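## Task

Enter the letters E, V, E, R on the keyboard in that order. Each correct letter in sequence adds progress. Hitting a wrong key, or any key once R is done, fails it, and so does pushing on the keyboard hard enough to break it. At the end the keyboard must rest flat on the table with its keys facing up, without the robot holding anything in place.

## Robot and tools

Robot: one FANUC CRX-5iA arm carrying a two-finger parallel gripper (pads open to 50 mm) and a fisheye wrist camera, cam_wrist, 504x504 pixels. Nothing may be knocked or placed off the table. Keys should be struck gently: a fast approach or a target well below the key surface presses hard, and this stiff arm can fault on even a small overshoot against something firm.

Frames. The scene frame has its origin on the table top under the arm base, +z up, +y to the left when facing along +x. The base may be slightly tilted, and printed hand positions drift more at long reach. The gripper frame: fingers point along its +z, they close and open along its x. end_effector_position is the point midway between the pads; fingertips extend 17.5 mm past it. Pure rotations pivot about that point, which is 25 mm off the last joint axis toward gripper -y. A flat block protrudes about 9 cm from that axis toward gripper -y and rotates with the gripper, so keep it clear of the table and keyboard.

The row. Every motion uses a row of 9 numbers, each in [-1, 1]: dx, dy, dz, rx, ry, rz, position, force_limit, speed. The first six are an offset, not a pose, expressed in the gripper's own axes; 1.0 equals 0.6 m for dx-dz and 180 degrees for rx-rz, and rx, ry, rz form a single rotation vector. The offset is counted from the gripper pose printed in the most recent result that shows one; before any such result in a scene, and for second or later calls inside one reply, it is counted from where the robot is when the action begins. Rows are not cumulative: each is measured from that same reference. All zeros therefore returns the hand to the reference, it does not hold still. The last three are absolute gripper settings: position +1 is fully open, about -0.65 brings the pads together, -1 closes until something blocks them. force_limit per pad: -1 about 20 N, 0 about 102 N, +1 about 185 N (actual grip may be up to 17 % higher). speed is the gap rate: -1 20 mm/s, 0 85, +1 150.

Tools.
- execute_actions: argument actions is a list holding zero or one item; optional pictures (boolean). An empty list only returns the current state. An item with rows (1 to 15 rows of 9 numbers) and steps (1 to 15, default 15) plays one row per 1/30 s step, repeating the last row if rows run out. An item with only steps (up to 300) is a wait counted from the previous result, so your reply time is included. A refused call moves nothing.
- move: target is one 9-number row as above (same reference rules); speed is the path top speed in m/s, 0.002 to 0.5, default 0.25, with turning capped at twice that in rad/s. It drives a straight path lasting 0.5 to 10 s (longer ones are cut at 10 s, short of the target), rotating the shorter way. It ignores obstacles; the hand lags, can wander, and can exceed speed near a straight arm. Finger values are sent at the start. It ends when the path is over and everything is still, or 5 s after the path ends.
- wait: seconds, 0 to 10; sends nothing new.
- zoom_image: camera "cam_wrist", region [x0, y0, x1, y1] in image pixels from the top-left, at most 504 by 504.
- read_manual: section "licences" (default); returns licence text only.
- finished_scene: scene, an integer 1 or 2; ends that scene permanently and reports success, then gives the next task. A reply with no tool call ends everything.

Motion limits. Each step, the commanded pose is clipped to within 70 mm and 16 degrees of the measured pose, then reached by damped inverse kinematics, position taking priority over orientation. After an action the arm only continues to the last clipped pose, so a far target may need several calls; read the result and send the remainder. Joint speed caps: 2.62 rad/s waist and shoulder, 3.14 elbow, 3.93 wrist joints, with 0.5 s to ramp up. Joint ranges (rad): waist -3.491 to 3.491, shoulder -3.140 to 3.140, elbow -1.187 to 4.328, forearm roll -3.316 to 3.316, wrist pitch -3.140 to 3.140, wrist roll -3.927 to 3.927. The simulation keeps running while you think and write.

Results. The state line gives end_effector_position (m) and end_effector_quat_wxyz in the scene frame, plus a Joint positions line in URDF order. "Hand target" is the pose the controller is now heading for. "pose unreachable" and HELD mark steps where the clearance check (which treats the mount under the base as arm) altered or blocked your command. A move adds a "move:" line: done (at rest near target), off_target, moving, held (last step blocked) or fault, plus limits=paced (pose clipped) or limits=held (some steps blocked; the arm may then jump faster than speed), and the remaining distance. object_status: 0 moving, 1 stopped while opening, 2 stopped while closing (a grip), 3 at the commanded opening or pads met. position_measured in counts: opening is about (250 - counts) x 0.202 mm. Flange force is the estimated outside force on the gripper, noisy, largest after sudden stops; "no reading" means none.

Faults. Reaching a joint load limit (142 N m for waist, shoulder, elbow; 35.6 N m for the three wrist joints) or 150 N of outside force anywhere on the arm or tool stops the arm for 10 s and drops the rest of the call. MOTOR HOT warns of heating from holding loads; an OVER-TEMPERATURE FAULT brakes the arm until it cools.

Camera: cam_wrist is fisheye, K=[[262.92, 0, 246.911], [0, 263.972, 253.548], [0, 0, 1]], D=[0, 0, 0, 0], theta_max_deg=79.406; its pose follows the joint readings, and results list changed calibration numbers.

Each tool is called after ">>>" as name(argument=value, ...) on one line, values as JSON.

## Session

>>> execute_actions(actions=[])

Scene clock: 0.00 s of 4023.00 s.
end_effector_position=(+0.3516, +0.4215, +0.3274) position_measured=250 object_status=3 end_effector_quat_wxyz=(-0.226, -0.229, +0.931, -0.172)
Joint positions: [ 1.079  0.904  1.019 -0.084 -2.312  0.828]
Joint velocities: [ 0.001  0.002 -0.001 -0.    -0.     0.   ]
Flange force (N, the push that the arm receives, along the gripper's own x y z axes): no reading
Hand target: +0.352, +0.422, +0.327; -0.226, -0.229, +0.931, -0.172

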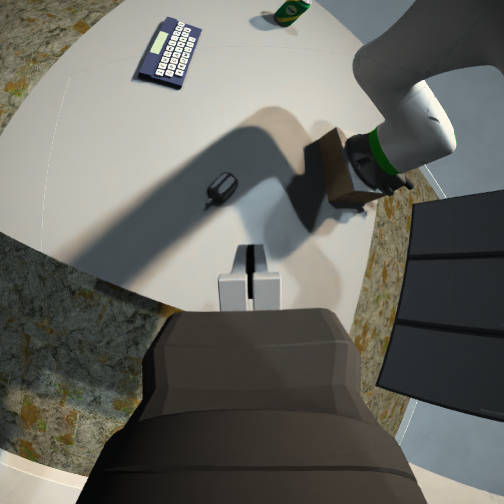

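>>> zoom_image(camera="cam_wrist", region=[120, 5, 220, 105])

Region (120, 5, 220, 105) of cam_wrist's 504x504 image, scaled by 5.040, with more detail than that image has.

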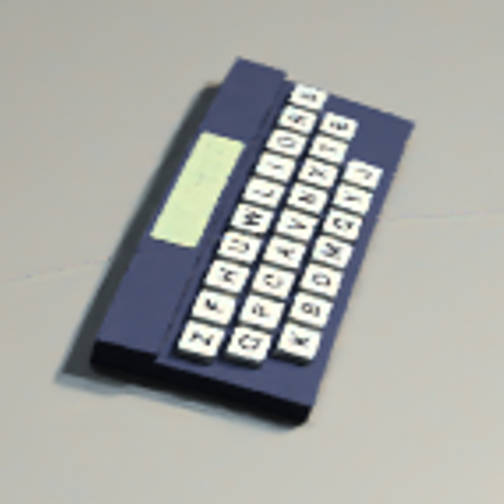

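>>> move(target=[-0.1475, -0.721, 0.5303, -0.1228, -0.1661, -0.4358, 1, -1, 0], speed=0.35)

Scene clock: 12.70 s of 4023.00 s.
end_effector_position=(+0.5322, -0.0461, +0.1134) position_measured=3 object_status=3 end_effector_quat_wxyz=(+0.090, +0.746, -0.619, -0.229)
Joint positions: [ 0.03   0.581  0.253 -0.097 -1.648  3.214]
Joint velocities: [-0.     0.002 -0.001  0.    -0.001 -0.   ]
Flange force (N, the push that the arm receives, along the gripper's own x y z axes): [-2.5 7.7 0.2]
Hand target: +0.532, -0.046, +0.113; +0.090, +0.746, -0.619, -0.229
Off the commanded pose: 0.004 m, 0 deg.
After step 90, 7.03 s passed at rest.
move: off_target
camera_calibration (this result's frames):
cam_wrist: T_world_to_cam=[[0.0987322, -0.970868, -0.218328, -0.0700688], [-0.758374, -0.215464, 0.615178, 0.33151], [-0.644298, 0.104837, -0.757555, 0.582933], [0, 0, 0, 1]] pos_world=[0.633909, -0.0577121, 0.222368]

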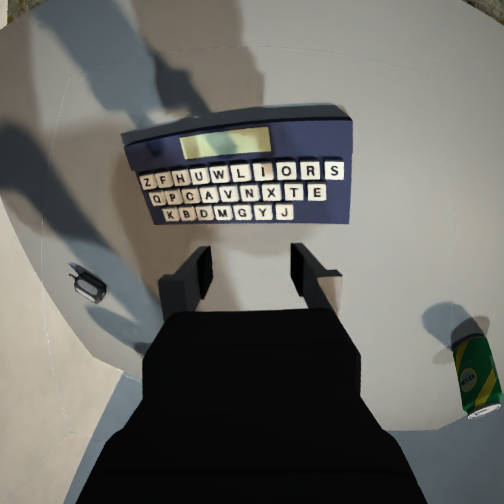

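>>> zoom_image(camera="cam_wrist", region=[210, 140, 360, 290])

>>> zoom_image(camera="cam_wrist", region=[110, 100, 260, 250])

Region (210, 140, 360, 290) of cam_wrist's 504x504 image, scaled by 3.360, with more detail than that image has.

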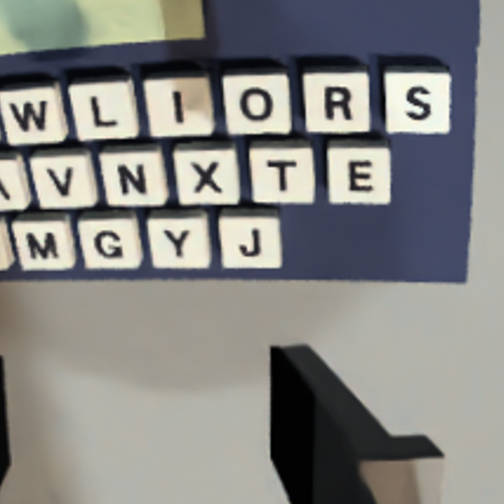

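Region (110, 100, 260, 250) of cam_wrist's 504x504 image, scaled by 3.360, with more detail than that image has.

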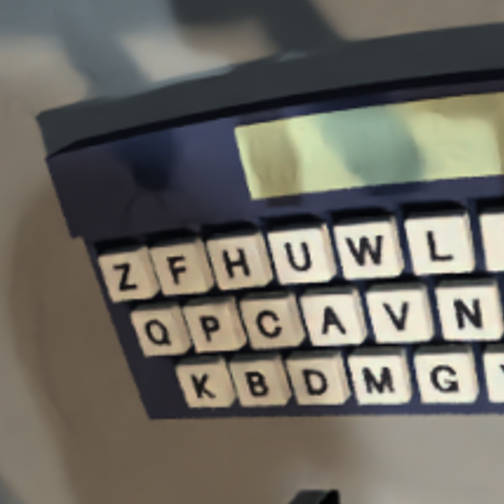

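>>> move(target=[0.03875, -0.04713, 0.06338, 0, 0, 0, 1, -1, 0], speed=0.1)

Scene clock: 16.00 s of 4023.00 s.
end_effector_position=(+0.5428, -0.0569, +0.0628) position_measured=3 object_status=3 end_effector_quat_wxyz=(+0.090, +0.746, -0.619, -0.229)
Joint positions: [ 0.003  0.663  0.259 -0.086 -1.575  3.245]
Joint velocities: [-0.001  0.    -0.    -0.     0.001  0.   ]
Flange force (N, the push that the arm receives, along the gripper's own x y z axes): [-4.6 8.6 -0.6]
Hand target: +0.543, -0.057, +0.063; +0.090, +0.746, -0.619, -0.229
Off the commanded pose: 0.000 m, 0 deg.
move: done
camera_calibration (this result's frames):
cam_wrist: T_world_to_cam=[[0.0987057, -0.970924, -0.21809, -0.0926326], [-0.758451, -0.21528, 0.615147, 0.368401], [-0.644212, 0.104692, -0.757648, 0.552486], [0, 0, 0, 1]] pos_world=[0.644476, -0.0684707, 0.171767]

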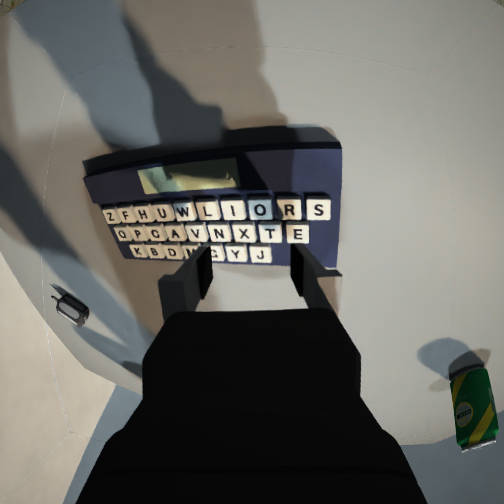

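>>> zoom_image(camera="cam_wrist", region=[245, 185, 345, 285])

>>> zoom_image(camera="cam_wrist", region=[160, 185, 260, 285])

Region (245, 185, 345, 285) of cam_wrist's 504x504 image, scaled by 5.040, with more detail than that image has.

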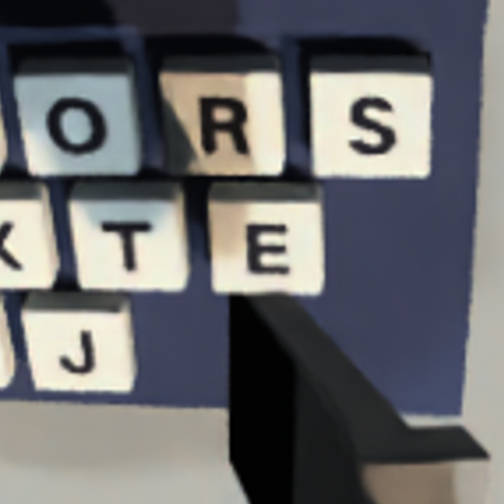

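Region (160, 185, 260, 285) of cam_wrist's 504x504 image, scaled by 5.040, with more detail than that image has.

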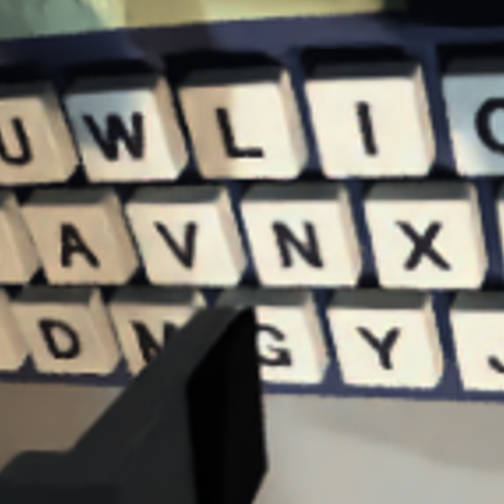

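>>> execute_actions(actions=[{"rows": [[0.0005,-0.0014,0.0018,0,0,0,1,-1,0],[0.001,-0.0029,0.0037,0,0,0,1,-1,0],[0.0015,-0.0043,0.0055,0,0,0,1,-1,0],[0.002,-0.0058,0.0074,0,0,0,1,-1,0],[0.002471,-0.007195,0.00919,0,0,0,1,-1,0]], "steps": 15}])

Scene clock: 18.23 s of 4023.00 s.
end_effector_position=(+0.5442, -0.0566, +0.0558) position_measured=3 object_status=3 end_effector_quat_wxyz=(+0.090, +0.746, -0.619, -0.229)
Joint positions: [ 0.003  0.675  0.261 -0.085 -1.565  3.247]
Joint velocities: [-0.    -0.     0.    -0.     0.001 -0.   ]
Flange force (N, the push that the arm receives, along the gripper's own x y z axes): [0.2 1.9 -2.2]
Hand target: +0.544, -0.057, +0.056; +0.090, +0.746, -0.619, -0.229
Off the commanded pose: 0.000 m, 0 deg.
Steps of this call (steps 1 to 52: nothing new was sent; steps 53 to 67: all 15 steps of this action). Readings (end_effector_position | what the end effector reports):
53: (+0.5428, -0.0569, +0.0627) | position_measured=3 object_status=3
54: (+0.5429, -0.0568, +0.0619) | position_measured=3 object_status=3
56: (+0.5434, -0.0567, +0.0593) | position_measured=3 object_status=3
60: (+0.5442, -0.0565, +0.0559) | position_measured=3 object_status=3
67: the state above
camera_calibration (this result's frames):
cam_wrist: T_world_to_cam=[[0.098694, -0.970928, -0.218077, -0.0939965], [-0.758457, -0.215262, 0.615146, 0.373901], [-0.644207, 0.104691, -0.757653, 0.548101], [0, 0, 0, 1]] pos_world=[0.645956, -0.0681582, 0.164768]

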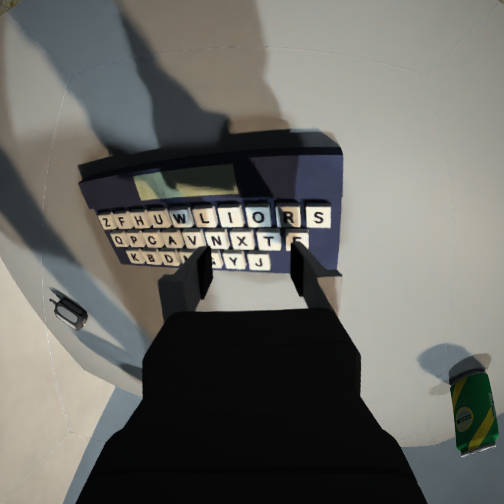

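>>> zoom_image(camera="cam_wrist", region=[245, 185, 345, 285])

Region (245, 185, 345, 285) of cam_wrist's 504x504 image, scaled by 5.040, with more detail than that image has.

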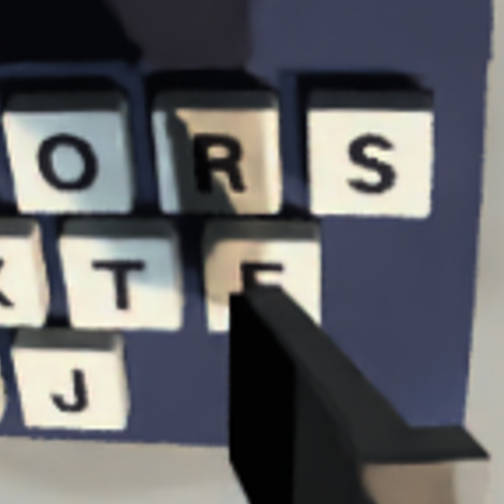

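>>> execute_actions(actions=[{"rows": [[0.0005,0.0003,0.0019,0,0,0,1,-1,0],[0.001,0.0006,0.0038,0,0,0,1,-1,0],[0.001527,0.00091,0.005741,0,0,0,1,-1,0]], "steps": 8}])

>>> zoom_image(camera="cam_wrist", region=[245, 185, 345, 285])

Scene clock: 21.03 s of 4023.00 s.
end_effector_position=(+0.5423, -0.0571, +0.0528) position_measured=3 object_status=3 end_effector_quat_wxyz=(+0.090, +0.746, -0.619, -0.229)
Joint positions: [ 0.002  0.674  0.252 -0.085 -1.557  3.248]
Joint velocities: [ 0.001 -0.001  0.    -0.     0.     0.   ]
Flange force (N, the push that the arm receives, along the gripper's own x y z axes): [-3.3 9.0 2.9]
Hand target: +0.542, -0.057, +0.053; +0.090, +0.746, -0.619, -0.229
Off the commanded pose: 0.000 m, 0 deg.
Steps of this call (steps 1 to 76: nothing new was sent; steps 77 to 84: all 8 steps of this action). Readings (end_effector_position | what the end effector reports):
77: (+0.5443, -0.0566, +0.0558) | position_measured=3 object_status=3
78: (+0.5440, -0.0567, +0.0552) | position_measured=3 object_status=3
80: (+0.5428, -0.0569, +0.0534) | position_measured=3 object_status=3
84: the state above
camera_calibration (this result's frames):
cam_wrist: T_world_to_cam=[[0.0986946, -0.970934, -0.218052, -0.0949484], [-0.758476, -0.215244, 0.61513, 0.374203], [-0.644185, 0.104677, -0.757673, 0.544649], [0, 0, 0, 1]] pos_world=[0.64405, -0.0686559, 0.161779]

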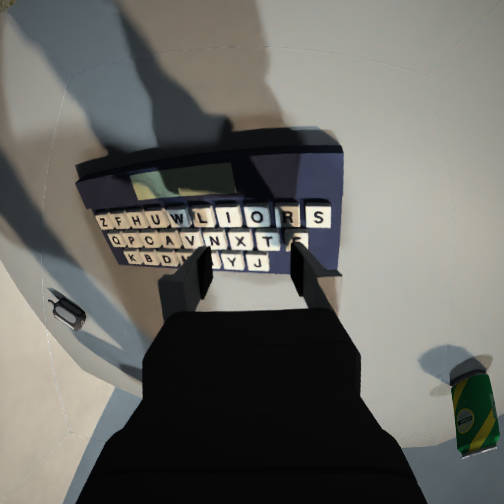

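Region (245, 185, 345, 285) of cam_wrist's 504x504 image, scaled by 5.040, with more detail than that image has.

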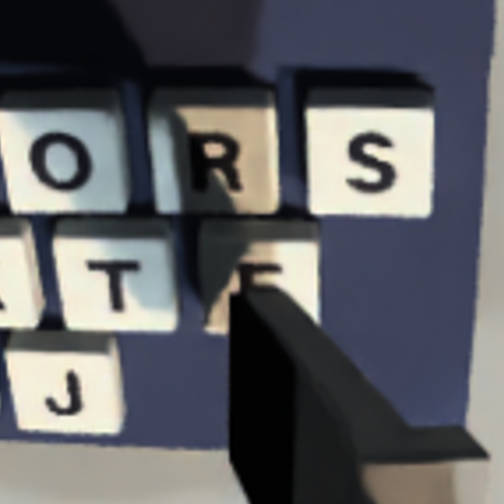

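>>> execute_actions(actions=[{"rows": [[0.00033,-0.0006,0.0012,0,0,0,1,-1,0],[0.00066,-0.0012,0.0024,0,0,0,1,-1,0],[0.000978,-0.00176,0.003648,0,0,0,1,-1,0]], "steps": 8}])

>>> zoom_image(camera="cam_wrist", region=[245, 185, 345, 285])

Scene clock: 22.27 s of 4023.00 s.
end_effector_position=(+0.5424, -0.0571, +0.0503) position_measured=3 object_status=3 end_effector_quat_wxyz=(+0.090, +0.746, -0.619, -0.229)
Joint positions: [ 0.001  0.677  0.251 -0.085 -1.552  3.249]
Joint velocities: [-0.001  0.001 -0.     0.     0.     0.   ]
Flange force (N, the push that the arm receives, along the gripper's own x y z axes): [-2.0 11.2 2.2]
Hand target: +0.542, -0.057, +0.050; +0.090, +0.746, -0.619, -0.229
Off the commanded pose: 0.000 m, 0 deg.
Steps of this call (steps 1 to 29: nothing new was sent; steps 30 to 37: all 8 steps of this action). Readings (end_effector_position | what the end effector reports):
30: (+0.5423, -0.0571, +0.0528) | position_measured=3 object_status=3
31: (+0.5424, -0.0571, +0.0524) | position_measured=3 object_status=3
33: (+0.5424, -0.0570, +0.0508) | position_measured=3 object_status=3
37: the state above
camera_calibration (this result's frames):
cam_wrist: T_world_to_cam=[[0.0986901, -0.970935, -0.21805, -0.0955041], [-0.758497, -0.215236, 0.615106, 0.375749], [-0.64416, 0.104685, -0.757693, 0.542772], [0, 0, 0, 1]] pos_world=[0.644062, -0.0686738, 0.159304]

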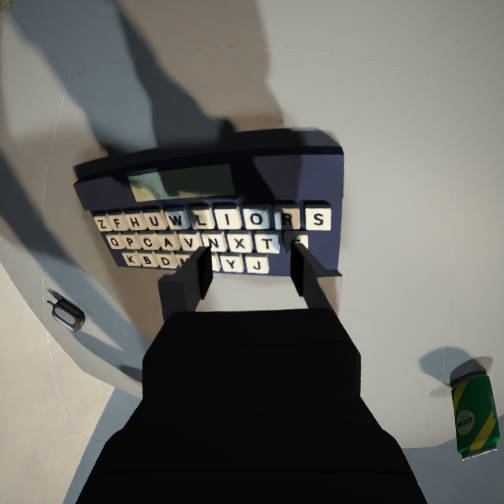

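Region (245, 185, 345, 285) of cam_wrist's 504x504 image, scaled by 5.040, with more detail than that image has.

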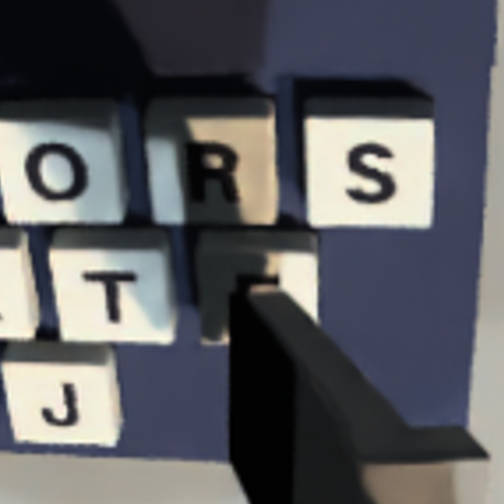

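>>> execute_actions(actions=[{"rows": [[0.0002,-0.00035,0.00073,0,0,0,1,-1,0],[0.0004,-0.0007,0.00146,0,0,0,1,-1,0],[0.000587,-0.001056,0.002189,0,0,0,1,-1,0]], "steps": 7}])

>>> zoom_image(camera="cam_wrist", region=[245, 185, 345, 285])

Scene clock: 23.07 s of 4023.00 s.
end_effector_position=(+0.5424, -0.0571, +0.0489) position_measured=3 object_status=3 end_effector_quat_wxyz=(+0.090, +0.746, -0.619, -0.229)
Joint positions: [ 0.001  0.679  0.25  -0.084 -1.55   3.25 ]
Joint velocities: [ 0.     0.001  0.     0.     0.001 -0.   ]
Flange force (N, the push that the arm receives, along the gripper's own x y z axes): [-2.6 7.1 -0.8]
Hand target: +0.542, -0.057, +0.049; +0.090, +0.746, -0.619, -0.229
Off the commanded pose: 0.000 m, 0 deg.
Steps of this call (steps 1 to 17: nothing new was sent; steps 18 to 24: all 7 steps of this action). Readings (end_effector_position | what the end effector reports):
18: (+0.5424, -0.0571, +0.0503) | position_measured=3 object_status=3
19: (+0.5424, -0.0571, +0.0500) | position_measured=3 object_status=3
21: (+0.5424, -0.0571, +0.0491) | position_measured=3 object_status=3
24: the state above
camera_calibration (this result's frames):
cam_wrist: T_world_to_cam=[[0.0986897, -0.970937, -0.21804, -0.0958426], [-0.758499, -0.215229, 0.615107, 0.376667], [-0.644158, 0.104678, -0.757695, 0.541648], [0, 0, 0, 1]] pos_world=[0.644067, -0.0686863, 0.157816]

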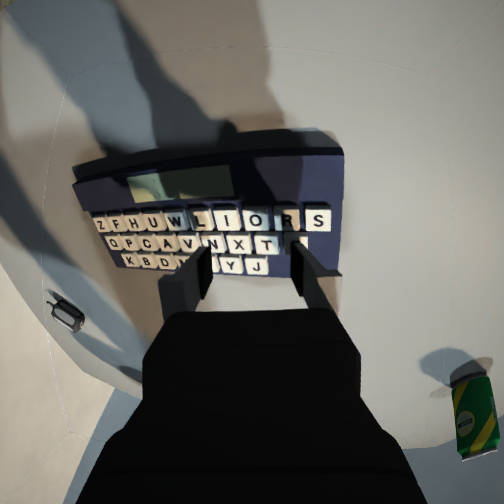

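Region (245, 185, 345, 285) of cam_wrist's 504x504 image, scaled by 5.040, with more detail than that image has.

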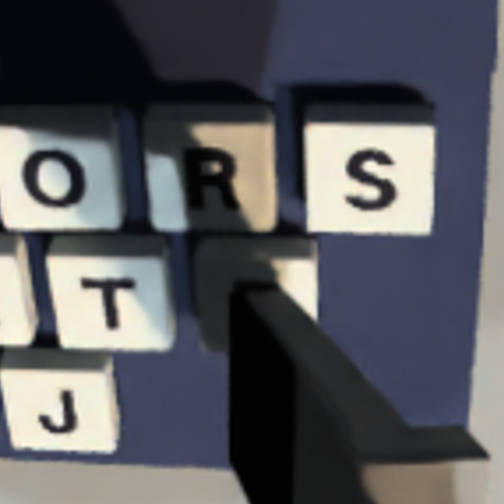

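>>> execute_actions(actions=[{"rows": [[0.00016,-0.00028,0.00058,0,0,0,1,-1,0],[0.00031,-0.00056,0.00117,0,0,0,1,-1,0],[0.000469,-0.000845,0.001751,0,0,0,1,-1,0]], "steps": 7}])

>>> zoom_image(camera="cam_wrist", region=[245, 185, 345, 285])

Scene clock: 23.87 s of 4023.00 s.
end_effector_position=(+0.5424, -0.0571, +0.0477) position_measured=3 object_status=3 end_effector_quat_wxyz=(+0.090, +0.746, -0.619, -0.229)
Joint positions: [ 0.001  0.681  0.249 -0.084 -1.548  3.25 ]
Joint velocities: [ 0.     0.001  0.001  0.     0.001 -0.   ]
Flange force (N, the push that the arm receives, along the gripper's own x y z axes): [-1.6 6.5 -1.0]
Hand target: +0.542, -0.057, +0.048; +0.090, +0.746, -0.619, -0.229
Off the commanded pose: 0.000 m, 0 deg.
Steps of this call (steps 1 to 17: nothing new was sent; steps 18 to 24: all 7 steps of this action). Readings (end_effector_position | what the end effector reports):
18: (+0.5424, -0.0571, +0.0488) | position_measured=3 object_status=3
19: (+0.5424, -0.0571, +0.0486) | position_measured=3 object_status=3
21: (+0.5424, -0.0571, +0.0479) | position_measured=3 object_status=3
24: the state above
camera_calibration (this result's frames):
cam_wrist: T_world_to_cam=[[0.0986875, -0.970938, -0.218035, -0.0961107], [-0.7585, -0.215224, 0.615107, 0.377402], [-0.644157, 0.104676, -0.757697, 0.54075], [0, 0, 0, 1]] pos_world=[0.644072, -0.0686953, 0.156626]

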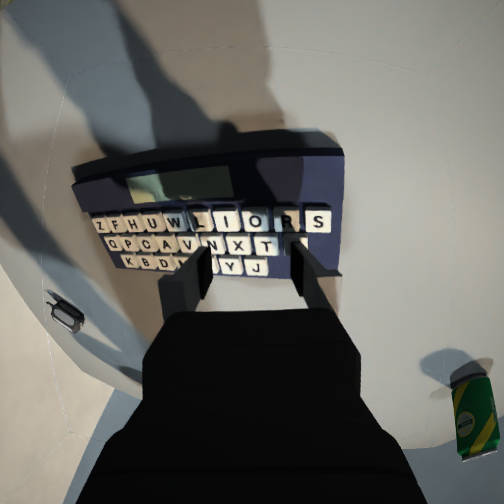

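Region (245, 185, 345, 285) of cam_wrist's 504x504 image, scaled by 5.040, with more detail than that image has.

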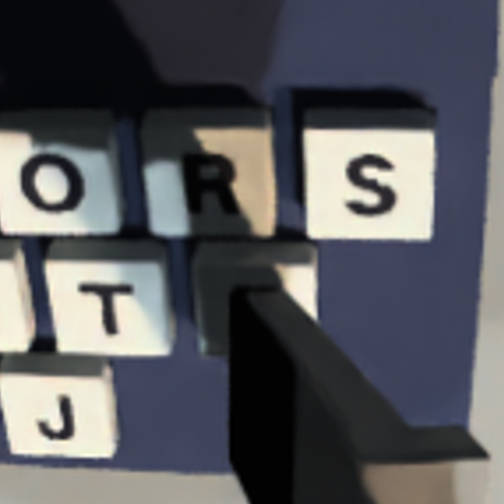

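>>> execute_actions(actions=[{"rows": [[0.00016,-0.00028,0.00058,0,0,0,1,-1,0],[0.00031,-0.00056,0.00117,0,0,0,1,-1,0],[0.000469,-0.000845,0.001751,0,0,0,1,-1,0]], "steps": 7}])

>>> zoom_image(camera="cam_wrist", region=[245, 185, 345, 285])

Scene clock: 24.53 s of 4023.00 s.
end_effector_position=(+0.5424, -0.0571, +0.0465) position_measured=3 object_status=3 end_effector_quat_wxyz=(+0.090, +0.746, -0.619, -0.229)
Joint positions: [ 0.     0.682  0.249 -0.084 -1.546  3.25 ]
Joint velocities: [ 0.001 -0.001  0.     0.     0.     0.   ]
Flange force (N, the push that the arm receives, along the gripper's own x y z axes): [-3.4 10.4 0.0]
Hand target: +0.542, -0.057, +0.046; +0.090, +0.746, -0.619, -0.229
Off the commanded pose: 0.000 m, 0 deg.
Steps of this call (steps 1 to 13: nothing new was sent; steps 14 to 20: all 7 steps of this action). Readings (end_effector_position | what the end effector reports):
14: (+0.5424, -0.0571, +0.0476) | position_measured=3 object_status=3
15: (+0.5424, -0.0571, +0.0474) | position_measured=3 object_status=3
17: (+0.5424, -0.0571, +0.0467) | position_measured=3 object_status=3
20: the state above
camera_calibration (this result's frames):
cam_wrist: T_world_to_cam=[[0.0986877, -0.97094, -0.218027, -0.096381], [-0.758502, -0.215219, 0.615106, 0.378136], [-0.644155, 0.104671, -0.7577, 0.539852], [0, 0, 0, 1]] pos_world=[0.644077, -0.0687048, 0.155438]

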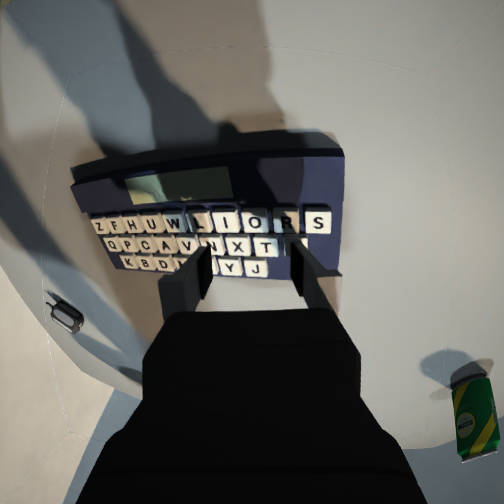

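Region (245, 185, 345, 285) of cam_wrist's 504x504 image, scaled by 5.040, with more detail than that image has.

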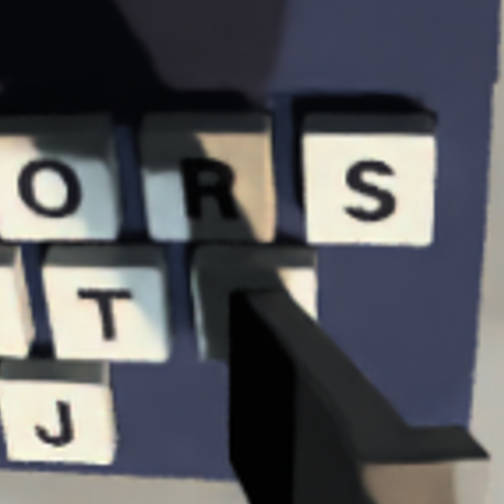

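>>> execute_actions(actions=[{"rows": [[0.0002,0.0006,0.0008,0,0,0,1,-1,0],[0.0004,0.0008,0.0016,0,0,0,1,-1,0],[0.000646,0.000666,0.002433,0,0,0,1,-1,0]], "steps": 7}])

>>> zoom_image(camera="cam_wrist", region=[245, 185, 345, 285])

Scene clock: 25.43 s of 4023.00 s.
end_effector_position=(+0.5414, -0.0573, +0.0453) position_measured=3 object_status=3 end_effector_quat_wxyz=(+0.090, +0.746, -0.619, -0.229)
Joint positions: [-0.     0.682  0.245 -0.084 -1.542  3.251]
Joint velocities: [ 0.    -0.001 -0.001 -0.     0.     0.001]
Flange force (N, the push that the arm receives, along the gripper's own x y z axes): [-3.8 7.6 2.0]
Hand target: +0.541, -0.057, +0.045; +0.090, +0.746, -0.619, -0.229
Off the commanded pose: 0.000 m, 0 deg.
Steps of this call (steps 1 to 20: nothing new was sent; steps 21 to 27: all 7 steps of this action). Readings (end_effector_position | what the end effector reports):
21: (+0.5423, -0.0571, +0.0464) | position_measured=3 object_status=3
22: (+0.5420, -0.0572, +0.0461) | position_measured=3 object_status=3
24: (+0.5415, -0.0573, +0.0455) | position_measured=3 object_status=3
27: the state above
camera_calibration (this result's frames):
cam_wrist: T_world_to_cam=[[0.0986783, -0.970943, -0.21802, -0.0967844], [-0.758462, -0.215214, 0.615157, 0.378071], [-0.644203, 0.104657, -0.75766, 0.538345], [0, 0, 0, 1]] pos_world=[0.643107, -0.0689478, 0.154209]

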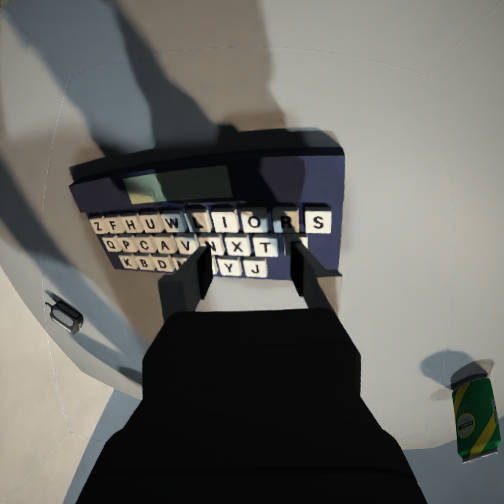

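Region (245, 185, 345, 285) of cam_wrist's 504x504 image, scaled by 5.040, with more detail than that image has.

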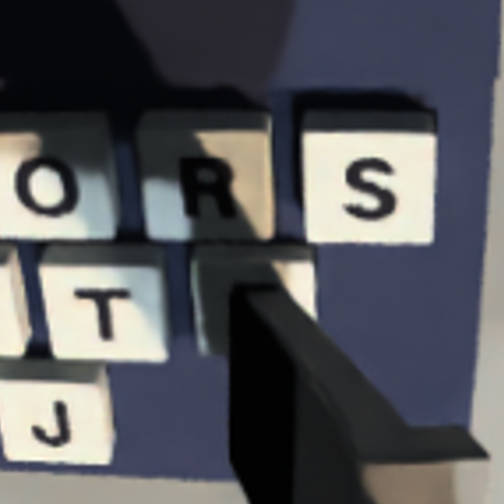

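>>> execute_actions(actions=[{"rows": [[0.00016,-0.00028,0.00058,0,0,0,1,-1,0],[0.000313,-0.000563,0.001167,0,0,0,1,-1,0]], "steps": 6}])

>>> zoom_image(camera="cam_wrist", region=[110, 100, 345, 285])

Scene clock: 26.20 s of 4023.00 s.
end_effector_position=(+0.5414, -0.0574, +0.0445) position_measured=3 object_status=3 end_effector_quat_wxyz=(+0.090, +0.746, -0.619, -0.229)
Joint positions: [-0.     0.683  0.244 -0.084 -1.541  3.251]
Joint velocities: [-0.001  0.     0.002 -0.     0.     0.   ]
Flange force (N, the push that the arm receives, along the gripper's own x y z axes): [-2.4 7.4 -0.8]
Hand target: +0.541, -0.057, +0.044; +0.090, +0.746, -0.619, -0.229
Off the commanded pose: 0.000 m, 0 deg.
Steps of this call (steps 1 to 17: nothing new was sent; steps 18 to 23: all 6 steps of this action). Readings (end_effector_position | what the end effector reports):
18: (+0.5414, -0.0574, +0.0453) | position_measured=3 object_status=3
19: (+0.5415, -0.0574, +0.0451) | position_measured=3 object_status=3
21: (+0.5414, -0.0574, +0.0446) | position_measured=3 object_status=3
23: the state above
camera_calibration (this result's frames):
cam_wrist: T_world_to_cam=[[0.0986809, -0.970943, -0.21802, -0.0969601], [-0.758499, -0.21521, 0.615114, 0.378571], [-0.64416, 0.104668, -0.757696, 0.537756], [0, 0, 0, 1]] pos_world=[0.643114, -0.0689564, 0.153452]

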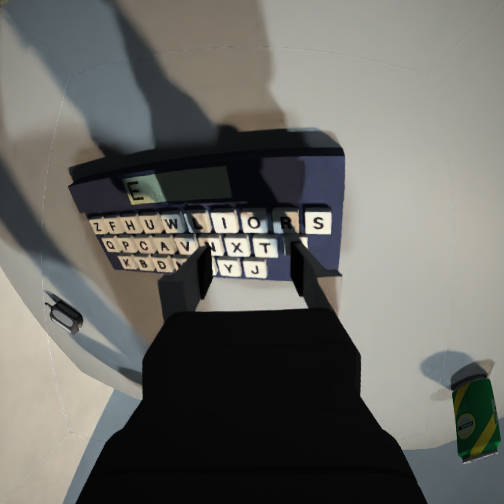

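Region (110, 100, 345, 285) of cam_wrist's 504x504 image, scaled by 2.145, with more detail than that image has; it fills the top 397 rows of this view, and the rest is white.

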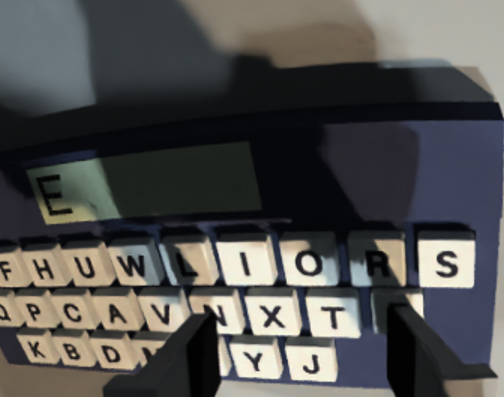

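>>> execute_actions(actions=[{"rows": [[-0.0007,0.0012,-0.0025,0,0,0,1,-1,0],[-0.0014,0.0025,-0.0051,0,0,0,1,-1,0],[-0.0021,0.0037,-0.0077,0,0,0,1,-1,0],[-0.002737,0.004928,-0.010213,0,0,0,1,-1,0]], "steps": 8}], pictures=false)

>>> move(target=[-0.12228, -0.00028, 0.03642, 0, 0, 0, 1, -1, 0], speed=0.15)

>>> zoom_image(camera="cam_wrist", region=[245, 185, 345, 285])

Scene clock: 27.97 s of 4023.00 s.
end_effector_position=(+0.5413, -0.0575, +0.0514) position_measured=3 object_status=3 end_effector_quat_wxyz=(+0.090, +0.746, -0.619, -0.229)
Joint positions: [ 0.001  0.674  0.248 -0.084 -1.553  3.249]
Joint velocities: [ 0.003 -0.002  0.001 -0.003 -0.003 -0.001]
Flange force (N, the push that the arm receives, along the gripper's own x y z axes): [-0.6 8.5 -0.2]
Hand target: +0.541, -0.057, +0.051; +0.090, +0.746, -0.619, -0.229
Off the commanded pose: 0.000 m, 0 deg.
Steps of this call (steps 1 to 45: nothing new was sent; steps 46 to 53: all 8 steps of this action). Readings (end_effector_position | what the end effector reports):
46: (+0.5414, -0.0574, +0.0445) | position_measured=3 object_status=3
47: (+0.5412, -0.0575, +0.0453) | position_measured=3 object_status=3
49: (+0.5413, -0.0578, +0.0487) | position_measured=3 object_status=3
53: the state above

Scene clock: 29.07 s of 4023.00 s.
end_effector_position=(+0.5222, +0.0170, +0.0490) position_measured=3 object_status=3 end_effector_quat_wxyz=(+0.090, +0.746, -0.619, -0.229)
Joint positions: [ 0.119  0.633  0.166 -0.132 -1.5    3.148]
Joint velocities: [ 0.001  0.001  0.    -0.    -0.002  0.   ]
Flange force (N, the push that the arm receives, along the gripper's own x y z axes): [-0.4 8.3 -1.9]
Hand target: +0.522, +0.017, +0.049; +0.090, +0.746, -0.619, -0.229
Off the commanded pose: 0.000 m, 0 deg.
move: done
camera_calibration (this result's frames):
cam_wrist: T_world_to_cam=[[0.0984196, -0.970822, -0.218672, -0.0217425], [-0.758373, -0.215449, 0.615184, 0.377119], [-0.644347, 0.105289, -0.75745, 0.5211], [0, 0, 0, 1]] pos_world=[0.623907, 0.00527559, 0.157955]

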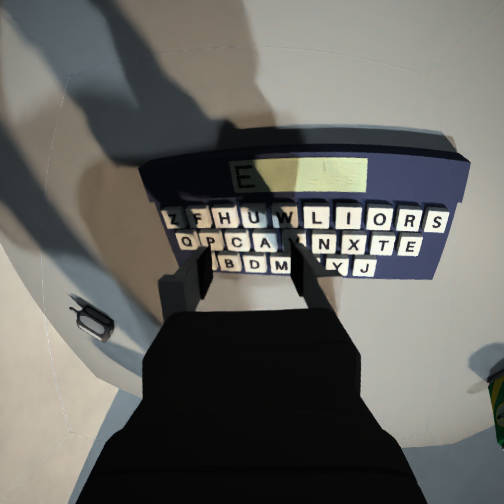

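Region (245, 185, 345, 285) of cam_wrist's 504x504 image, scaled by 5.040, with more detail than that image has.

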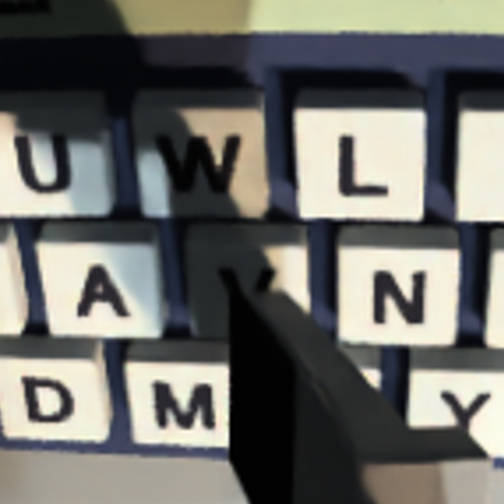

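>>> execute_actions(actions=[{"rows": [[-0.0017,-0.0004,0.00026,0,0,0,1,-1,0],[-0.00331,-0.00077,0.00052,0,0,0,1,-1,0],[-0.00292,-0.00147,0.00198,0,0,0,1,-1,0],[-0.00253,-0.00218,0.00344,0,0,0,1,-1,0],[-0.00222,-0.00274,0.0046,0,0,0,1,-1,0],[-0.00198,-0.00316,0.00548,0,0,0,1,-1,0],[-0.00175,-0.00359,0.00636,0,0,0,1,-1,0],[-0.00151,-0.00401,0.00723,0,0,0,1,-1,0]], "steps": 12}])

>>> zoom_image(camera="cam_wrist", region=[245, 185, 345, 285])

Scene clock: 30.60 s of 4023.00 s.
end_effector_position=(+0.5222, +0.0192, +0.0445) position_measured=3 object_status=3 end_effector_quat_wxyz=(+0.090, +0.746, -0.619, -0.229)
Joint positions: [ 0.122  0.64   0.164 -0.133 -1.492  3.147]
Joint velocities: [-0.003 -0.001  0.     0.     0.002  0.001]
Flange force (N, the push that the arm receives, along the gripper's own x y z axes): [-4.5 9.0 -0.1]
Hand target: +0.522, +0.019, +0.044; +0.090, +0.746, -0.619, -0.229
Off the commanded pose: 0.000 m, 0 deg.
Steps of this call (steps 1 to 34: nothing new was sent; steps 35 to 46: all 12 steps of this action). Readings (end_effector_position | what the end effector reports):
35: (+0.5222, +0.0171, +0.0490) | position_measured=3 object_status=3
36: (+0.5222, +0.0177, +0.0491) | position_measured=3 object_status=3
38: (+0.5223, +0.0189, +0.0485) | position_measured=3 object_status=3
42: (+0.5222, +0.0193, +0.0453) | position_measured=3 object_status=3
46: the state above
camera_calibration (this result's frames):
cam_wrist: T_world_to_cam=[[0.0986832, -0.970763, -0.218816, -0.0206629], [-0.758328, -0.215744, 0.615137, 0.380419], [-0.64436, 0.105231, -0.757447, 0.517411], [0, 0, 0, 1]] pos_world=[0.62392, 0.00756669, 0.153381]

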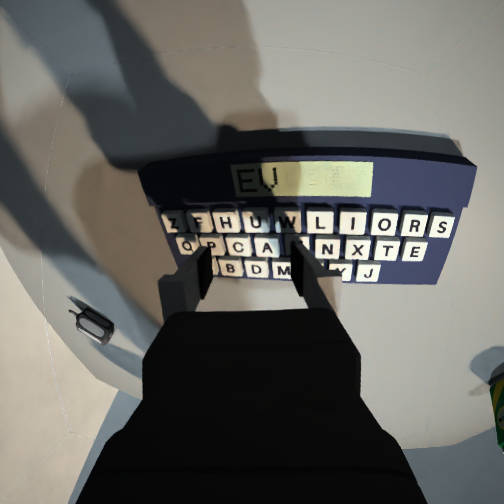

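Region (245, 185, 345, 285) of cam_wrist's 504x504 image, scaled by 5.040, with more detail than that image has.

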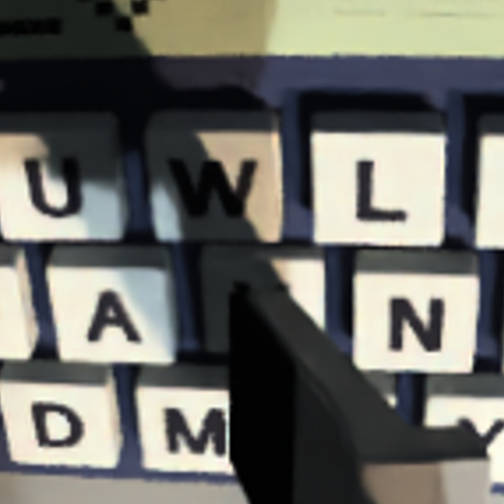

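>>> execute_actions(actions=[{"rows": [[-0.0009,0.0016,-0.0034,0,0,0,1,-1,0],[-0.0018,0.0033,-0.0068,0,0,0,1,-1,0],[-0.002737,0.004928,-0.010213,0,0,0,1,-1,0]], "steps": 7}], pictures=false)

>>> move(target=[0.12708, -0.0013, -0.03009, 0, 0, 0, 1, -1, 0], speed=0.2)

>>> zoom_image(camera="cam_wrist", region=[245, 185, 345, 285])

Scene clock: 32.40 s of 4023.00 s.
end_effector_position=(+0.5221, +0.0191, +0.0513) position_measured=3 object_status=3 end_effector_quat_wxyz=(+0.090, +0.746, -0.619, -0.229)
Joint positions: [ 0.123  0.631  0.167 -0.133 -1.504  3.144]
Joint velocities: [ 0.004 -0.001 -0.    -0.003 -0.003 -0.002]
Flange force (N, the push that the arm receives, along the gripper's own x y z axes): [-1.9 9.5 2.1]
Hand target: +0.522, +0.019, +0.051; +0.090, +0.746, -0.619, -0.229
Off the commanded pose: 0.000 m, 0 deg.
Steps of this call (steps 1 to 47: nothing new was sent; steps 48 to 54: all 7 steps of this action). Readings (end_effector_position | what the end effector reports):
48: (+0.5222, +0.0190, +0.0445) | position_measured=3 object_status=3
49: (+0.5220, +0.0189, +0.0455) | position_measured=3 object_status=3
51: (+0.5221, +0.0187, +0.0498) | position_measured=3 object_status=3
54: the state above

Scene clock: 33.40 s of 4023.00 s.
end_effector_position=(+0.5409, -0.0570, +0.0495) position_measured=3 object_status=3 end_effector_quat_wxyz=(+0.090, +0.746, -0.619, -0.229)
Joint positions: [ 0.001  0.675  0.245 -0.085 -1.549  3.25 ]
Joint velocities: [-0.     0.001  0.001 -0.    -0.     0.   ]
Flange force (N, the push that the arm receives, along the gripper's own x y z axes): [-1.7 10.6 1.8]
Hand target: +0.541, -0.057, +0.050; +0.090, +0.746, -0.619, -0.229
Off the commanded pose: 0.000 m, 0 deg.
move: done
camera_calibration (this result's frames):
cam_wrist: T_world_to_cam=[[0.0989494, -0.970882, -0.21817, -0.0956119], [-0.758443, -0.215514, 0.615075, 0.375091], [-0.644184, 0.104608, -0.757684, 0.541181], [0, 0, 0, 1]] pos_world=[0.642566, -0.0686023, 0.158475]

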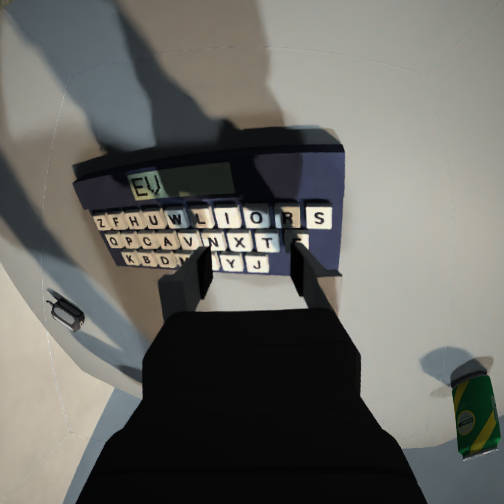

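Region (245, 185, 345, 285) of cam_wrist's 504x504 image, scaled by 5.040, with more detail than that image has.

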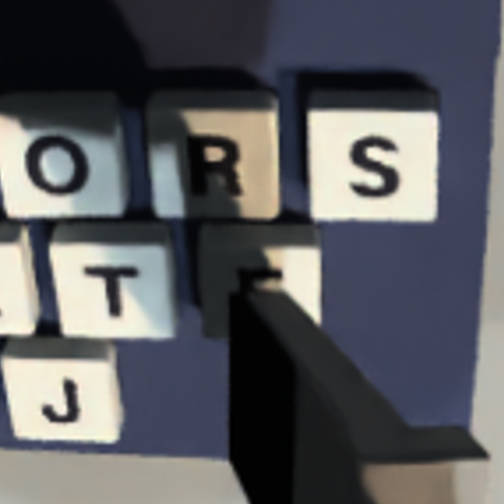

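>>> execute_actions(actions=[{"rows": [[0.00059,-0.00106,0.00219,0,0,0,1,-1,0],[0.00117,-0.00211,0.00438,0,0,0,1,-1,0],[0.00156,-0.00282,0.00584,0,0,0,1,-1,0],[0.00184,-0.00331,0.00686,0,0,0,1,-1,0],[0.00207,-0.00373,0.00773,0,0,0,1,-1,0],[0.00207,-0.00373,0.00773,0,0,0,1,-1,0],[0.00207,-0.00373,0.00773,0,0,0,1,-1,0],[0.00207,-0.00373,0.00773,0,0,0,1,-1,0],[0.00207,-0.00373,0.00773,0,0,0,1,-1,0],[0.00117,-0.00211,0.00438,0,0,0,1,-1,0],[0.0002,-0.00035,0.00073,0,0,0,1,-1,0],[-0.00059,0.00106,-0.00219,0,0,0,1,-1,0]], "steps": 15}], pictures=false)

>>> execute_actions(actions=[{"rows": [[-0.0006,-0.0015,-0.0006,0,0,0,1,-1,0],[-0.0017,-0.0044,-0.0017,0,0,0,1,-1,0],[-0.0034,-0.0088,-0.0033,0,0,0,1,-1,0],[-0.0057,-0.0146,-0.0055,0,0,0,1,-1,0],[-0.008,-0.0204,-0.0077,0,0,0,1,-1,0],[-0.0098,-0.0248,-0.0094,0,0,0,1,-1,0],[-0.0109,-0.0277,-0.0105,0,0,0,1,-1,0],[-0.01147,-0.02919,-0.01102,0,0,0,1,-1,0]], "steps": 12}])

>>> zoom_image(camera="cam_wrist", region=[245, 185, 345, 285])

Scene clock: 35.57 s of 4023.00 s.
end_effector_position=(+0.5408, -0.0574, +0.0509) position_measured=3 object_status=3 end_effector_quat_wxyz=(+0.090, +0.746, -0.619, -0.229)
Joint positions: [ 0.001  0.673  0.245 -0.084 -1.551  3.249]
Joint velocities: [ 0.005  0.001  0.    -0.005 -0.008 -0.003]
Flange force (N, the push that the arm receives, along the gripper's own x y z axes): [-4.1 8.9 -4.7]
Hand target: +0.541, -0.057, +0.051; +0.090, +0.746, -0.619, -0.229
Off the commanded pose: 0.000 m, 0 deg.
Steps of this call (steps 1 to 50: nothing new was sent; steps 51 to 65: all 15 steps of this action). Readings (end_effector_position | what the end effector reports):
51: (+0.5408, -0.0571, +0.0494) | position_measured=3 object_status=3
52: (+0.5409, -0.0571, +0.0487) | position_measured=3 object_status=3
54: (+0.5409, -0.0570, +0.0461) | position_measured=3 object_status=3
58: (+0.5409, -0.0571, +0.0443) | position_measured=3 object_status=3
65: the state above

Scene clock: 35.97 s of 4023.00 s.
end_effector_position=(+0.5583, -0.0479, +0.0509) position_measured=3 object_status=3 end_effector_quat_wxyz=(+0.090, +0.746, -0.619, -0.229)
Joint positions: [ 0.013  0.711  0.31  -0.089 -1.577  3.236]
Joint velocities: [-0.     0.004  0.005 -0.001 -0.003 -0.001]
Flange force (N, the push that the arm receives, along the gripper's own x y z axes): [-1.7 10.9 2.5]
Hand target: +0.558, -0.048, +0.051; +0.090, +0.746, -0.619, -0.229
Off the commanded pose: 0.000 m, 0 deg.
Steps of this call (steps 1 to 12: all 12 steps of this action). Readings (end_effector_position | what the end effector reports):
1: (+0.5409, -0.0573, +0.0510) | position_measured=3 object_status=3
2: (+0.5415, -0.0571, +0.0510) | position_measured=3 object_status=3
4: (+0.5443, -0.0556, +0.0509) | position_measured=3 object_status=3
8: (+0.5549, -0.0497, +0.0509) | position_measured=3 object_status=3
12: the state above
camera_calibration (this result's frames):
cam_wrist: T_world_to_cam=[[0.0988256, -0.970957, -0.217888, -0.0881733], [-0.758543, -0.215227, 0.615052, 0.389535], [-0.644085, 0.104495, -0.757783, 0.552487], [0, 0, 0, 1]] pos_world=[0.660041, -0.0595062, 0.159869]

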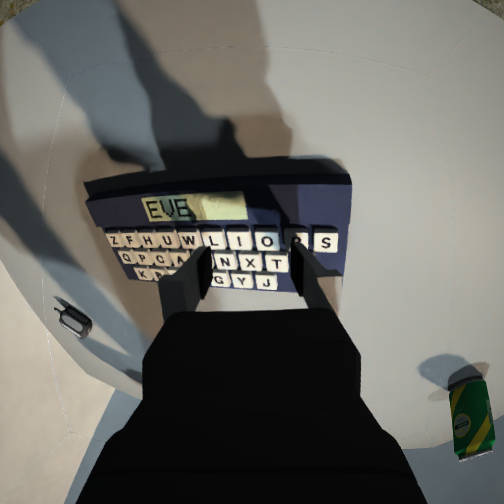

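Region (245, 185, 345, 285) of cam_wrist's 504x504 image, scaled by 5.040, with more detail than that image has.

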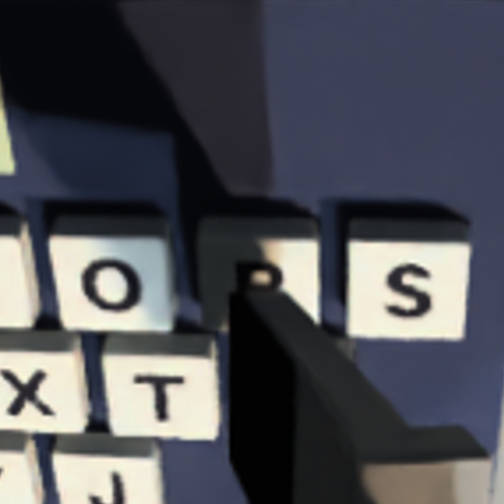

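>>> execute_actions(actions=[{"rows": [[0.00078,-0.00141,0.00292,0,0,0,1,-1,0],[0.00156,-0.00282,0.00584,0,0,0,1,-1,0],[0.00207,-0.00373,0.00773,0,0,0,1,-1,0],[0.00239,-0.0043,0.0089,0,0,0,1,-1,0],[0.00262,-0.00472,0.00978,0,0,0,1,-1,0],[0.00262,-0.00472,0.00978,0,0,0,1,-1,0],[0.00262,-0.00472,0.00978,0,0,0,1,-1,0],[0.00262,-0.00472,0.00978,0,0,0,1,-1,0],[0.00262,-0.00472,0.00978,0,0,0,1,-1,0],[0.00156,-0.00282,0.00584,0,0,0,1,-1,0],[0.0002,-0.00035,0.00073,0,0,0,1,-1,0],[-0.0012,0.0021,-0.0044,0,0,0,1,-1,0],[-0.0025,0.0046,-0.0095,0,0,0,1,-1,0],[-0.0035,0.0063,-0.0131,0,0,0,1,-1,0],[-0.0039,0.00704,-0.01459,0,0,0,1,-1,0]], "steps": 15}])

Scene clock: 37.53 s of 4023.00 s.
end_effector_position=(+0.5583, -0.0483, +0.0578) position_measured=3 object_status=3 end_effector_quat_wxyz=(+0.090, +0.746, -0.619, -0.229)
Joint positions: [ 0.014  0.702  0.313 -0.089 -1.588  3.234]
Joint velocities: [ 0.019 -0.095  0.045 -0.011 -0.134 -0.026]
Flange force (N, the push that the arm receives, along the gripper's own x y z axes): [-2.6 10.4 -4.0]
Hand target: +0.558, -0.048, +0.061; +0.090, +0.746, -0.619, -0.229
Off the commanded pose: 0.003 m, 0 deg.
Steps of this call (steps 1 to 32: nothing new was sent; steps 33 to 47: all 15 steps of this action). Readings (end_effector_position | what the end effector reports):
33: (+0.5583, -0.0479, +0.0508) | position_measured=3 object_status=3
34: (+0.5585, -0.0478, +0.0498) | position_measured=3 object_status=3
36: (+0.5584, -0.0475, +0.0464) | position_measured=3 object_status=3
40: (+0.5584, -0.0478, +0.0443) | position_measured=3 object_status=3
47: the state above
camera_calibration (this result's frames):
cam_wrist: T_world_to_cam=[[0.0986566, -0.971049, -0.217556, -0.0869436], [-0.758663, -0.214871, 0.615029, 0.385253], [-0.64397, 0.104375, -0.757897, 0.557708], [0, 0, 0, 1]] pos_world=[0.660003, -0.0598574, 0.166828]

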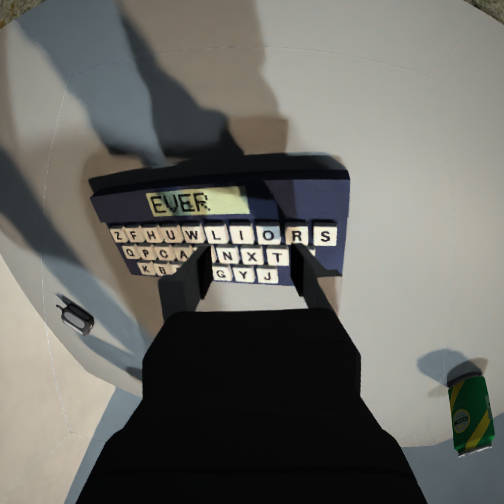

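The display reads EVER and the finger is clear of the keys.

>>> finished_scene(scene=1)

The scene is finished: the task was done.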